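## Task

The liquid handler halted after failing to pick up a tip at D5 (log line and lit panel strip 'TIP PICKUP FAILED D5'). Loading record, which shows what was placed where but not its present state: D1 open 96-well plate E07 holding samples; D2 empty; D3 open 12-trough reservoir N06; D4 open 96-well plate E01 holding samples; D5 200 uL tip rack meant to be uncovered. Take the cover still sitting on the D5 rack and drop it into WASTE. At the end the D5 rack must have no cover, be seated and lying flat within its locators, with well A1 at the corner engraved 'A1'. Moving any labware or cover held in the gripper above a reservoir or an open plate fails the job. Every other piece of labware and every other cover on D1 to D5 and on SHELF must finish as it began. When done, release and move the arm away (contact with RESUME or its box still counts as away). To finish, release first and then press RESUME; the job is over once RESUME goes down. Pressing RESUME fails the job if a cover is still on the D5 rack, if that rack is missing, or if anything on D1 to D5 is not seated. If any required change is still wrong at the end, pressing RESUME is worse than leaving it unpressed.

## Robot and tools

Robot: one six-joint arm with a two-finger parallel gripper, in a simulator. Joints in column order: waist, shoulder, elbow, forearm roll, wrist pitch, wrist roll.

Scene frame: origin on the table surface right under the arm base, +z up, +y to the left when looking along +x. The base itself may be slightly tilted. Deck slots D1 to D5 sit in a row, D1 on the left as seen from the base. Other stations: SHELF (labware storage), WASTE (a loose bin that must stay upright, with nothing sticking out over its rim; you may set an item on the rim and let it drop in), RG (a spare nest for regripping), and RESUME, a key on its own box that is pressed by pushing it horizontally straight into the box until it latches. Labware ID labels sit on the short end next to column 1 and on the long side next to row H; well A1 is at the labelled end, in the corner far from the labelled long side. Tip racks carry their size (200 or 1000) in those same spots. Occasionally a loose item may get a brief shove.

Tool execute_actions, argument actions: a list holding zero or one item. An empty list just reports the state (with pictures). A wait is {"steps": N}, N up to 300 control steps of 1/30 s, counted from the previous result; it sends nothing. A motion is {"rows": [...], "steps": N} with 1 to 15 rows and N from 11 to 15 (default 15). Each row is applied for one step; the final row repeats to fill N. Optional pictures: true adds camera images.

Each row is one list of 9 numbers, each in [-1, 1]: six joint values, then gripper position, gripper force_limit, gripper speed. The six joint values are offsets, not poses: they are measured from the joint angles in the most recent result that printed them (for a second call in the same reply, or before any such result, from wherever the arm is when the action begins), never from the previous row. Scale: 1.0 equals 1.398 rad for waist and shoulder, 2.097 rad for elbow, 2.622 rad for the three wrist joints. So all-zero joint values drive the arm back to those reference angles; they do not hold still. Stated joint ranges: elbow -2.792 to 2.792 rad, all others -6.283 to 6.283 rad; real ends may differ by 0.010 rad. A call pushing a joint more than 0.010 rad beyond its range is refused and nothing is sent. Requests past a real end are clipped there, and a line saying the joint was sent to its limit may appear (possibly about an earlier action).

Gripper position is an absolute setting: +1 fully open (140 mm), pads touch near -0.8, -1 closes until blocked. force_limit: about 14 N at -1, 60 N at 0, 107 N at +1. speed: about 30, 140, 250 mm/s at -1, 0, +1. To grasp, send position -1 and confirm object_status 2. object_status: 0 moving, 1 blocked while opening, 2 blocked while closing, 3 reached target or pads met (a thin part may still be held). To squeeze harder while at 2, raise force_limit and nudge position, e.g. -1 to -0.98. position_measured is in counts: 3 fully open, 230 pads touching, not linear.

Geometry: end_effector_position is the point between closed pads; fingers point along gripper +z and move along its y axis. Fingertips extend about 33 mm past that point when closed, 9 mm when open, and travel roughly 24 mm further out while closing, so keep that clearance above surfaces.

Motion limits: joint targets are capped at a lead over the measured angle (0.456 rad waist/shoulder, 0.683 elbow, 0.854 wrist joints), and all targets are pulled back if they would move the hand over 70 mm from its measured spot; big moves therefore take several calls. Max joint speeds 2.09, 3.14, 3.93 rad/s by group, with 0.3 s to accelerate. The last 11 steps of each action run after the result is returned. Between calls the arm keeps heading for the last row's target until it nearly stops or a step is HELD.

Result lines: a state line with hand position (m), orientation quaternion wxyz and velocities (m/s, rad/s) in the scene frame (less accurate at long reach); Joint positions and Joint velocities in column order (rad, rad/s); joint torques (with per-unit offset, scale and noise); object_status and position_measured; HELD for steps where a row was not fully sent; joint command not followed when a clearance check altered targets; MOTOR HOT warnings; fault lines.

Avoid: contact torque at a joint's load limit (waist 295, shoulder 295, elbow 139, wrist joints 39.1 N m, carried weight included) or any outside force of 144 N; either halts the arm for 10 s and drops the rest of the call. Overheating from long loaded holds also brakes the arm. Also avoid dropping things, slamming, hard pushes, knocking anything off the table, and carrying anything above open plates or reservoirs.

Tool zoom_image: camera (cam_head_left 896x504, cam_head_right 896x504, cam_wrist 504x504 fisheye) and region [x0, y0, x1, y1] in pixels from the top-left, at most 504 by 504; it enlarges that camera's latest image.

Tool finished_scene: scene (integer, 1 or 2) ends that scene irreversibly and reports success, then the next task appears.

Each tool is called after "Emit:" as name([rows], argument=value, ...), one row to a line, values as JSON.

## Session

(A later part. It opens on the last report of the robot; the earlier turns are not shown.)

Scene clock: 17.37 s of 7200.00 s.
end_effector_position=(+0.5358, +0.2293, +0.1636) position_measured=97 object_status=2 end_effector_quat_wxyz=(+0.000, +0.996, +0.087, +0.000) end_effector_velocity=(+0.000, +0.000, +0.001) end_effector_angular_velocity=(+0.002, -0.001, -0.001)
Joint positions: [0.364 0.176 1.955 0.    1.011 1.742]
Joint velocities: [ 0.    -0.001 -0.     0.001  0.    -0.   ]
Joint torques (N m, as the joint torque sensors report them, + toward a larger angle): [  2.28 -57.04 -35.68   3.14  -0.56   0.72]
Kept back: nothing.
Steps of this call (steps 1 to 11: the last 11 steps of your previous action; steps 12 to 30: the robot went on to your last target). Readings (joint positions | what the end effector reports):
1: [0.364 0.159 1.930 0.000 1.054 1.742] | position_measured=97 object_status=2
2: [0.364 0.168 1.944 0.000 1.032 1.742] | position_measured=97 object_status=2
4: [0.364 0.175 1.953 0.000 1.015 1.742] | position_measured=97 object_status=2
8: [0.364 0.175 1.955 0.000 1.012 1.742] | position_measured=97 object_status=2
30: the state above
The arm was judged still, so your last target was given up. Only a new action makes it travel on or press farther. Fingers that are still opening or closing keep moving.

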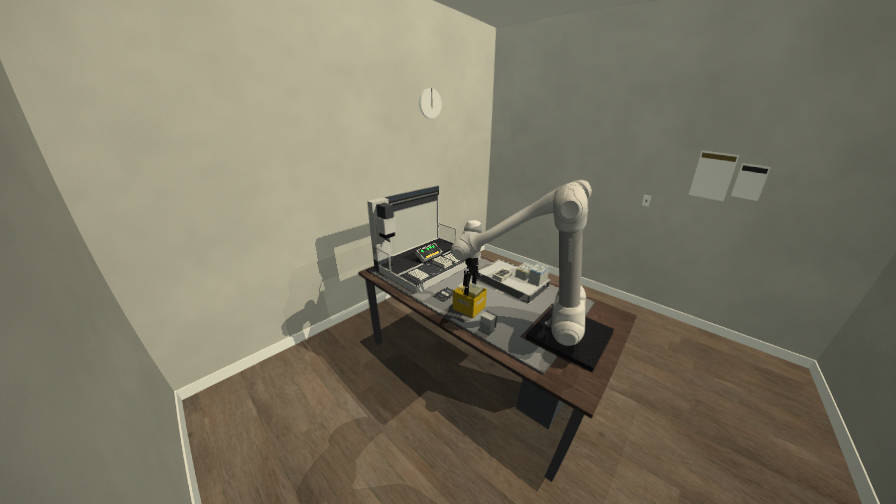

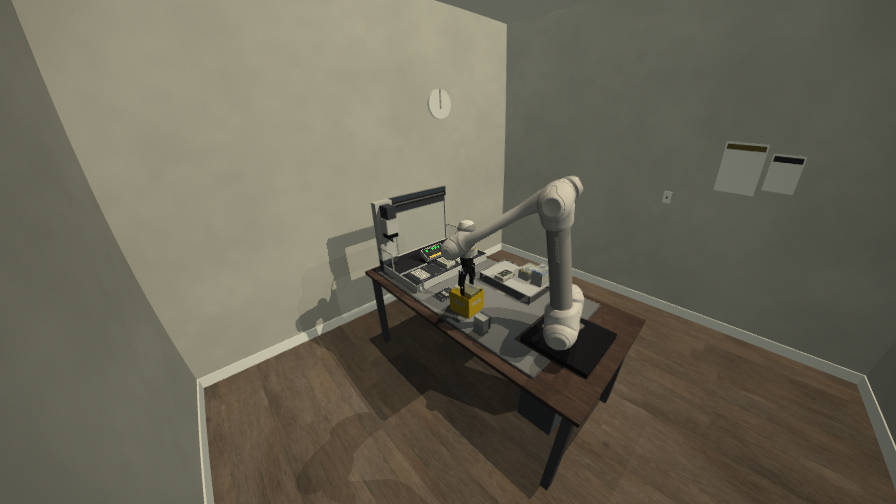

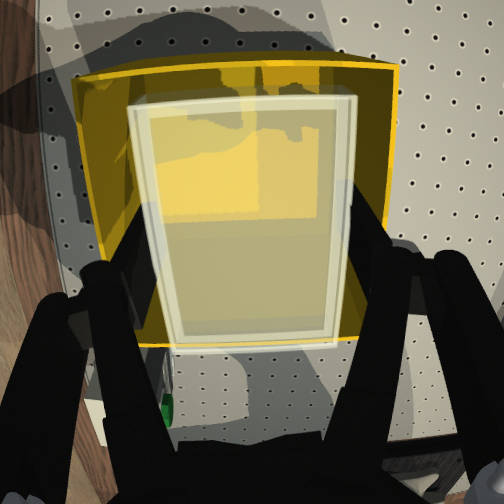

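Emit:
execute_actions([
  {"rows":[[0,0.016,0,0,-0.0085,0,-1,-0.5,-0.5]]},
])

Emit:
execute_actions([
  {"rows":[[0,0,0,0,0,0,0.45,-0.5,0]]},
])

Emit:
execute_actions([
  {"steps":25},
])

Emit:
execute_actions([
  {"rows":[[0,-0.04,-0.05,0,0.061,0,0.45,-0.5,0]]},
])

Emit:
execute_actions([
  {"steps":30},
], pictures=true)

Scene clock: 18.37 s of 7200.00 s.
end_effector_position=(+0.5406, +0.2310, +0.1536) position_measured=97 object_status=2 end_effector_quat_wxyz=(+0.000, +0.996, +0.087, +0.000) end_effector_velocity=(+0.034, +0.012, -0.078) end_effector_angular_velocity=(-0.004, +0.011, +0.000)
Joint positions: [0.364 0.192 1.955 0.    0.995 1.742]
Joint velocities: [ 0.     0.132 -0.     0.    -0.12  -0.   ]
Joint torques (N m, as the joint torque sensors report them, + toward a larger angle): [  5.73 -73.04 -40.03   3.59  -0.31   0.13]
Steps of this call (steps 1 to 26: nothing new was sent; steps 27 to 30: the first 4 steps of this action). Readings (joint positions | what the end effector reports):
27: [0.364 0.176 1.955 0.000 1.011 1.742] | position_measured=97 object_status=2
28: [0.364 0.179 1.955 0.000 1.007 1.742] | position_measured=97 object_status=2
30: the state above

Scene clock: 18.87 s of 7200.00 s.
end_effector_position=(+0.5422, +0.2315, +0.1505) position_measured=79 object_status=0 end_effector_quat_wxyz=(+0.000, +0.996, +0.087, +0.000) end_effector_velocity=(+0.001, -0.000, +0.001) end_effector_angular_velocity=(+0.001, -0.003, -0.000)
Joint positions: [0.364 0.198 1.955 0.    0.989 1.742]
Joint velocities: [-0.    -0.002 -0.    -0.    -0.002 -0.   ]
Joint torques (N m, as the joint torque sensors report them, + toward a larger angle): [  1.36 -58.39 -34.87   3.34  -0.2    0.15]
Steps of this call (steps 1 to 11: the last 11 steps of your previous action; steps 12 to 15: the first 4 steps of this action, its rows measured from where the robot was after step 11). Readings (joint positions | what the end effector reports):
11: [0.364 0.198 1.955 0.000 0.989 1.742] | position_measured=97 object_status=2
12: [0.364 0.198 1.955 0.000 0.989 1.742] | position_measured=97 object_status=0
13: [0.364 0.198 1.955 0.000 0.989 1.742] | position_measured=97 object_status=0
15: the state above

Scene clock: 19.70 s of 7200.00 s.
end_effector_position=(+0.5422, +0.2315, +0.1505) position_measured=72 object_status=3 end_effector_quat_wxyz=(+0.000, +0.996, +0.087, +0.000) end_effector_velocity=(+0.000, -0.000, -0.000) end_effector_angular_velocity=(+0.001, +0.000, -0.001)
Joint positions: [0.364 0.198 1.955 0.    0.989 1.742]
Joint velocities: [-0.     0.001  0.     0.001 -0.001 -0.   ]
Joint torques (N m, as the joint torque sensors report them, + toward a larger angle): [  2.31 -57.61 -36.21   3.29  -0.35   0.29]
Kept back: nothing.
Steps of this call (steps 1 to 11: the last 11 steps of your previous action; steps 12 to 15: the robot went on to your last target; steps 16 to 25: nothing new was sent). Readings (joint positions | what the end effector reports):
1: [0.364 0.198 1.955 0.000 0.989 1.742] | position_measured=73 object_status=0
2: [0.364 0.198 1.955 0.000 0.989 1.742] | position_measured=72 object_status=0
4: [0.364 0.198 1.955 0.000 0.989 1.742] | position_measured=72 object_status=0
8: [0.364 0.198 1.955 0.000 0.989 1.742] | position_measured=72 object_status=0
25: the state above
The arm was judged still, so your last target was given up. Only a new action makes it travel on or press farther. Fingers that are still opening or closing keep moving.

Scene clock: 19.83 s of 7200.00 s.
end_effector_position=(+0.5468, +0.2332, +0.1817) position_measured=72 object_status=3 end_effector_quat_wxyz=(+0.000, +0.996, +0.087, -0.000) end_effector_velocity=(+0.087, +0.032, +0.574) end_effector_angular_velocity=(+0.020, -0.056, -0.000)
Joint positions: [0.364 0.177 1.915 0.    1.051 1.742]
Joint velocities: [-0.001 -0.381 -0.718 -0.     1.039  0.   ]
Joint torques (N m, as the joint torque sensors report them, + toward a larger angle): [  3.41 -92.65 -53.8    4.66  -0.86   0.35]
Steps of this call (steps 1 to 4: the first 4 steps of this action). Readings (joint positions | what the end effector reports):
1: [0.364 0.198 1.955 0.000 0.989 1.742] | position_measured=72 object_status=3
2: [0.364 0.196 1.951 0.000 0.996 1.742] | position_measured=72 object_status=3
4: the state above

Scene clock: 20.83 s of 7200.00 s.
end_effector_position=(+0.5509, +0.2348, +0.2351) position_measured=72 object_status=3 end_effector_quat_wxyz=(+0.000, +0.996, +0.087, +0.001) end_effector_velocity=(+0.000, +0.000, +0.001) end_effector_angular_velocity=(+0.001, -0.001, -0.000)
Joint positions: [0.364 0.142 1.85  0.    1.149 1.742]
Joint velocities: [-0.    -0.001 -0.     0.    -0.001 -0.   ]
Joint torques (N m, as the joint torque sensors report them, + toward a larger angle): [  3.24 -54.81 -38.49   3.39  -0.6    0.6 ]
Kept back: nothing.
Steps of this call (steps 1 to 11: the last 11 steps of your previous action; steps 12 to 30: the robot went on to your last target). Readings (joint positions | what the end effector reports):
1: [0.364 0.165 1.892 0.000 1.084 1.742] | position_measured=72 object_status=3
2: [0.364 0.155 1.874 0.000 1.111 1.742] | position_measured=72 object_status=3
4: [0.364 0.144 1.855 0.000 1.141 1.742] | position_measured=72 object_status=3
8: [0.364 0.142 1.851 0.000 1.148 1.742] | position_measured=72 object_status=3
30: the state above
The arm was judged still, so your last target was given up. Only a new action makes it travel on or press farther. Fingers that are still opening or closing keep moving.

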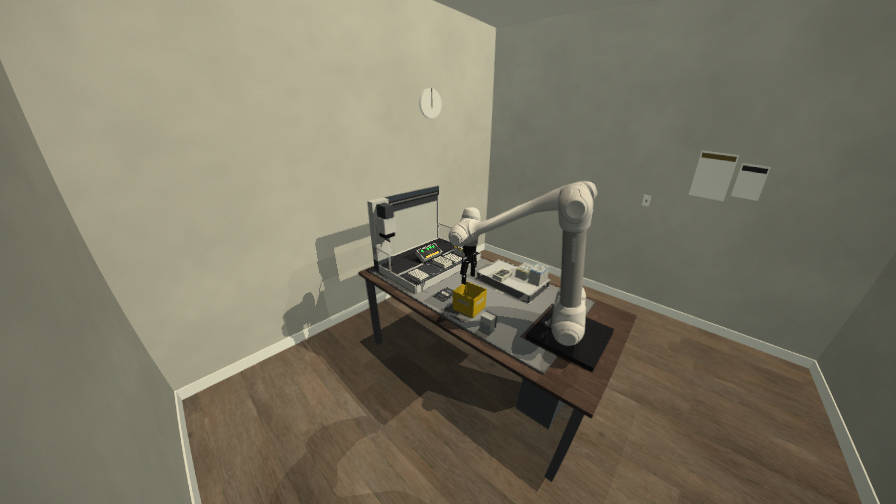

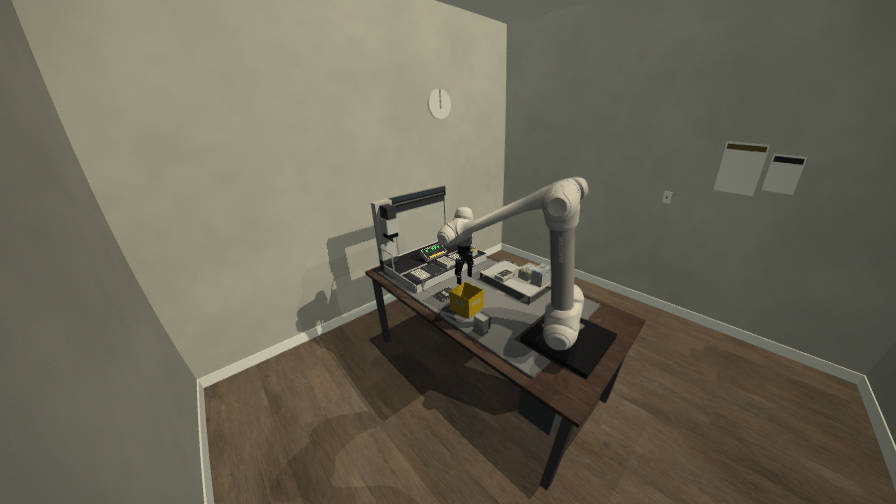

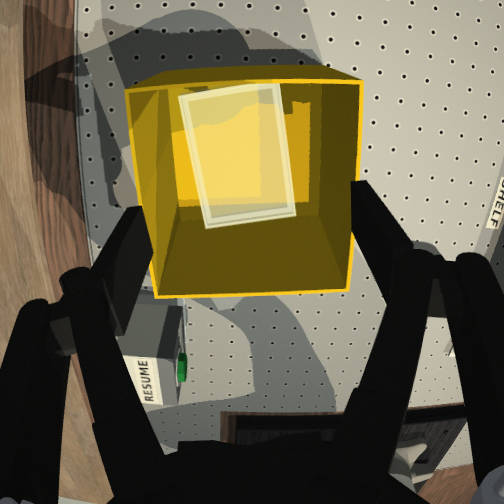

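Emit:
execute_actions([
  {"rows":[[0.1,-0.1946,0.143,0,-0.011,0.0535,-1,0,0.5]]},
])

Emit:
execute_actions([
  {"steps":35},
])

Emit:
execute_actions([
  {"rows":[[0.0622,0.0765,0.0753,0,-0.1003,0.0332,-1,0,0.5]]},
])

Emit:
execute_actions([
  {"steps":35},
], pictures=true)

Scene clock: 21.70 s of 7200.00 s.
end_effector_position=(+0.5270, +0.2364, +0.2356) position_measured=97 object_status=0 end_effector_quat_wxyz=(+0.000, +0.996, +0.087, +0.000) end_effector_velocity=(-0.477, +0.029, +0.009) end_effector_angular_velocity=(+0.000, -0.000, -0.000)
Joint positions: [0.38  0.109 1.887 0.    1.145 1.759]
Joint velocities: [ 0.34  -0.663  0.733 -0.    -0.07   0.341]
Joint torques (N m, as the joint torque sensors report them, + toward a larger angle): [ 21.11 -93.28 -30.86   3.15   0.83   0.27]
Steps of this call (steps 1 to 22: nothing new was sent; steps 23 to 26: the first 4 steps of this action). Readings (joint positions | what the end effector reports):
23: [0.364 0.142 1.850 0.000 1.149 1.742] | position_measured=72 object_status=0
24: [0.365 0.138 1.854 0.000 1.149 1.744] | position_measured=76 object_status=0
26: the state above

Scene clock: 22.87 s of 7200.00 s.
end_effector_position=(+0.3585, +0.2280, +0.2218) position_measured=233 object_status=3 end_effector_quat_wxyz=(-0.000, +0.996, +0.087, +0.001) end_effector_velocity=(-0.000, -0.000, -0.000) end_effector_angular_velocity=(-0.000, +0.001, -0.000)
Joint positions: [ 0.504 -0.13   2.15   0.     1.12   1.882]
Joint velocities: [-0.    -0.     0.001 -0.     0.    -0.   ]
Joint torques (N m, as the joint torque sensors report them, + toward a larger angle): [  4.03 -24.52 -38.07   3.62  -0.22   0.38]
Kept back: nothing.
Steps of this call (steps 1 to 11: the last 11 steps of your previous action; steps 12 to 30: the robot went on to your last target; steps 31 to 35: nothing new was sent). Readings (joint positions | what the end effector reports):
1: [0.393 0.085 1.913 0.000 1.143 1.771] | position_measured=108 object_status=0
2: [0.405 0.062 1.938 0.000 1.141 1.783] | position_measured=118 object_status=0
4: [0.426 0.021 1.984 0.000 1.136 1.804] | position_measured=139 object_status=0
8: [0.469 -0.063 2.076 0.000 1.127 1.847] | position_measured=182 object_status=0
35: the state above
The arm was judged still, so your last target was given up. Only a new action makes it travel on or press farther. Fingers that are still opening or closing keep moving.

Scene clock: 23.00 s of 7200.00 s.
end_effector_position=(+0.3534, +0.2350, +0.1928) position_measured=233 object_status=3 end_effector_quat_wxyz=(-0.000, +0.996, +0.086, +0.001) end_effector_velocity=(-0.126, +0.110, -0.534) end_effector_angular_velocity=(-0.018, +0.036, -0.002)
Joint positions: [ 0.524 -0.105  2.187  0.     1.058  1.902]
Joint velocities: [ 0.371  0.463  0.693  0.001 -1.116  0.372]
Joint torques (N m, as the joint torque sensors report them, + toward a larger angle): [  0.74  -1.72 -15.47   1.39   0.19   0.68]
Steps of this call (steps 1 to 4: the first 4 steps of this action). Readings (joint positions | what the end effector reports):
1: [0.504 -0.130 2.150 0.000 1.120 1.882] | position_measured=233 object_status=3
2: [0.506 -0.127 2.154 0.000 1.113 1.884] | position_measured=233 object_status=3
4: the state above

Scene clock: 24.17 s of 7200.00 s.
end_effector_position=(+0.3243, +0.2497, +0.1035) position_measured=233 object_status=3 end_effector_quat_wxyz=(+0.000, +0.996, +0.087, +0.000) end_effector_velocity=(+0.000, +0.000, -0.000) end_effector_angular_velocity=(+0.000, -0.000, -0.000)
Joint positions: [ 0.59  -0.023  2.308  0.     0.857  1.969]
Joint velocities: [-0.     0.     0.     0.    -0.001  0.   ]
Joint torques (N m, as the joint torque sensors report them, + toward a larger angle): [  2.27 -33.67 -32.07   3.29  -0.44   0.22]
Kept back: nothing.
Steps of this call (steps 1 to 11: the last 11 steps of your previous action; steps 12 to 30: the robot went on to your last target; steps 31 to 35: nothing new was sent). Readings (joint positions | what the end effector reports):
1: [0.536 -0.090 2.210 0.000 1.021 1.915] | position_measured=233 object_status=3
2: [0.547 -0.076 2.230 0.000 0.987 1.926] | position_measured=233 object_status=3
4: [0.569 -0.050 2.268 0.000 0.923 1.947] | position_measured=233 object_status=3
8: [0.589 -0.024 2.306 0.000 0.861 1.968] | position_measured=233 object_status=3
35: the state above
The arm was judged still, so your last target was given up. Only a new action makes it travel on or press farther. Fingers that are still opening or closing keep moving.

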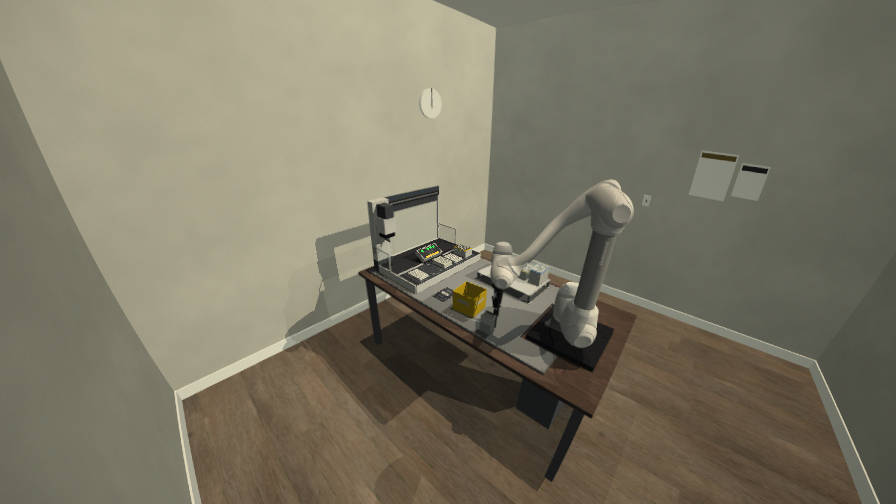

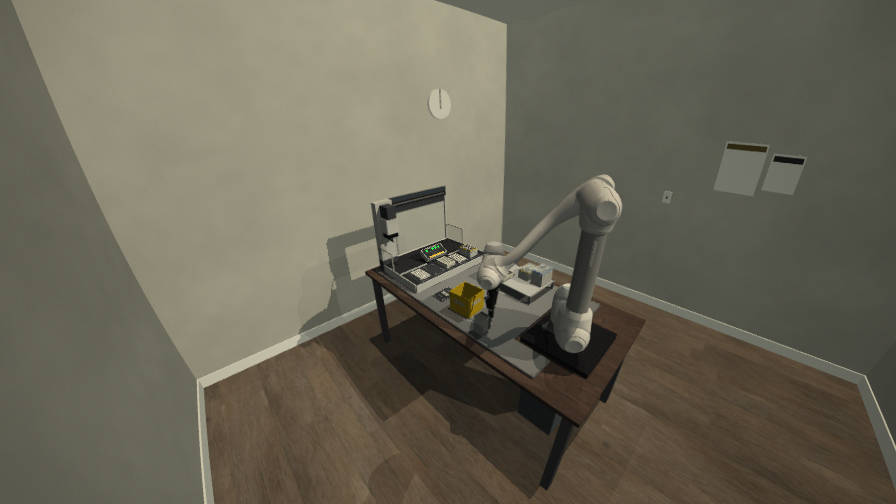

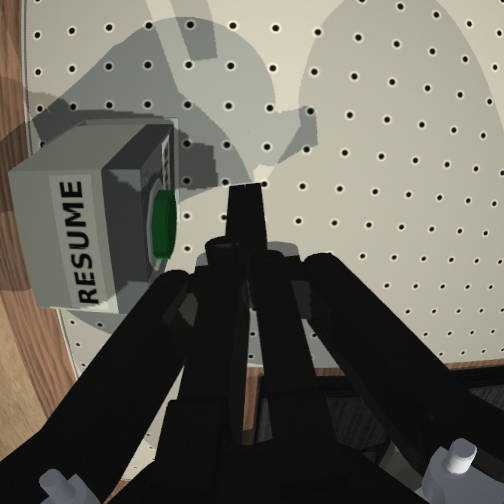

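Same push, .033.

Emit:
execute_actions([
  {"rows":[[0.005,0.002,-0.001,0,0,0.0025,-1,0,0.5],[0.01,0.0035,-0.0023,0,0,0.005,-1,0,0.5],[0.014,0.005,-0.0034,0,0,0.0075,-1,0,0.5],[0.019,0.007,-0.0046,0,0,0.01,-1,0,0.5],[0.023,0.0086,-0.0057,0,0,0.0125,-1,0,0.5],[0.028,0.01,-0.0068,0,0,0.015,-1,0,0.5],[0.033,0.012,-0.008,0,0,0.0175,-1,0,0.5],[0.037,0.0137,-0.009,0,0,0.02,-1,0,0.5],[0.042,0.0155,-0.0103,0,0,0.0225,-1,0,0.5],[0.0465,0.0172,-0.0114,0,0,0.0248,-1,0,0.5],[0.0495,0.0182,-0.0121,0,0,0.0263,-1,0,0.5],[0.0525,0.0192,-0.0128,0,0,0.0278,-1,0,0.5]]},
])

Emit:
execute_actions([
  {"steps":30},
], pictures=true)

Scene clock: 24.80 s of 7200.00 s.
end_effector_position=(+0.3234, +0.2544, +0.1034) position_measured=233 object_status=3 end_effector_quat_wxyz=(+0.000, +0.996, +0.087, -0.000) end_effector_velocity=(-0.006, +0.070, +0.004) end_effector_angular_velocity=(+0.005, -0.007, -0.003)
Joint positions: [ 0.601 -0.019  2.305  0.     0.857  1.979]
Joint velocities: [ 0.151  0.053 -0.062  0.    -0.     0.153]
Joint torques (N m, as the joint torque sensors report them, + toward a larger angle): [  3.38 -34.49 -32.02   2.94  -0.48   0.29]
Steps of this call (steps 1 to 15: nothing new was sent; steps 16 to 19: the first 4 steps of this action). Readings (joint positions | what the end effector reports):
16: [0.591 -0.023 2.308 0.000 0.857 1.969] | position_measured=233 object_status=3
17: [0.593 -0.022 2.308 0.000 0.857 1.971] | position_measured=233 object_status=3
19: the state above

Scene clock: 25.10 s of 7200.00 s.
end_effector_position=(+0.3184, +0.2829, +0.1036) position_measured=233 object_status=3 end_effector_quat_wxyz=(+0.000, +0.996, +0.087, +0.000) end_effector_velocity=(+0.000, -0.000, +0.000) end_effector_angular_velocity=(-0.000, -0.001, +0.001)
Joint positions: [0.664 0.004 2.281 0.    0.857 2.042]
Joint velocities: [ 0.    -0.001 -0.    -0.001  0.001  0.   ]
Joint torques (N m, as the joint torque sensors report them, + toward a larger angle): [ 25.29 -36.29 -39.62  15.01  -4.39  -0.39]
Kept back: nothing.
The task's run ended inside this call: 2 steps that you had sent did not run.
Steps of this call (steps 1 to 9: the first 9 steps of the 11 kept back from your previous action). Readings (joint positions | what the end effector reports):
1: [0.607 -0.017 2.302 0.000 0.857 1.985] | position_measured=233 object_status=3
2: [0.612 -0.015 2.300 0.000 0.857 1.991] | position_measured=233 object_status=3
4: [0.625 -0.011 2.296 0.000 0.857 2.003] | position_measured=233 object_status=3
8: [0.650 -0.001 2.286 0.000 0.857 2.028] | position_measured=233 object_status=3
9: [0.655 0.001 2.284 0.000 0.857 2.034] | position_measured=233 object_status=3
The task's run has ended: the event that ends the task has happened.

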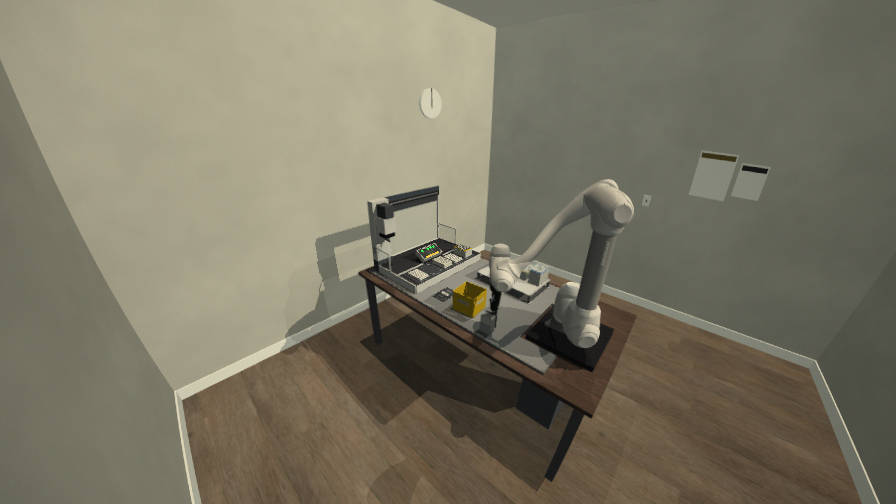

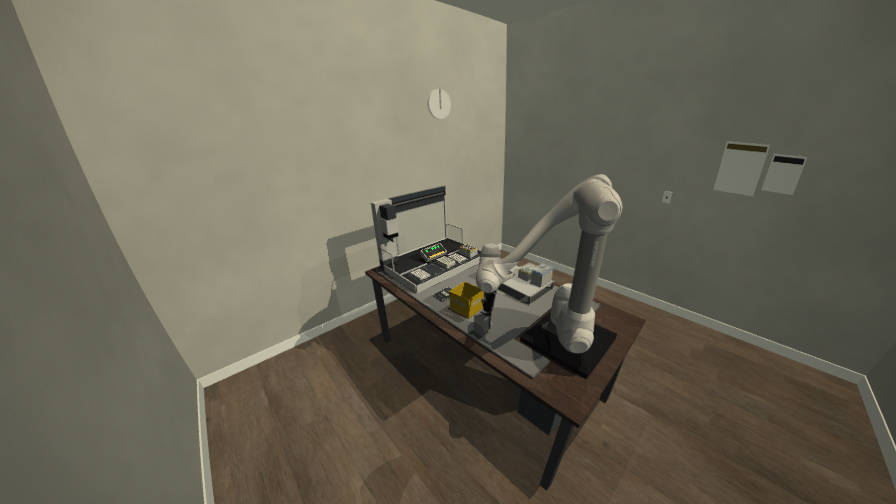

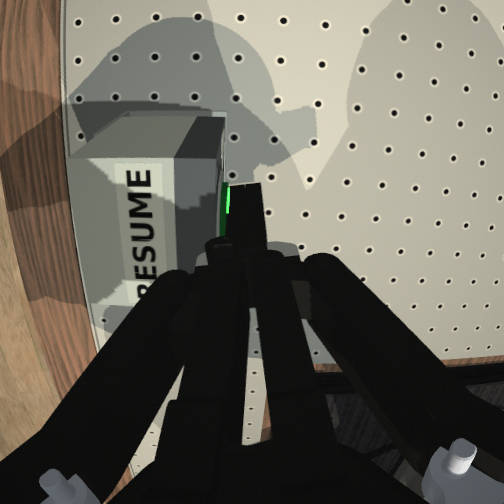

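Emit:
finished_scene(scene=2)

The scene is finished: the task was done.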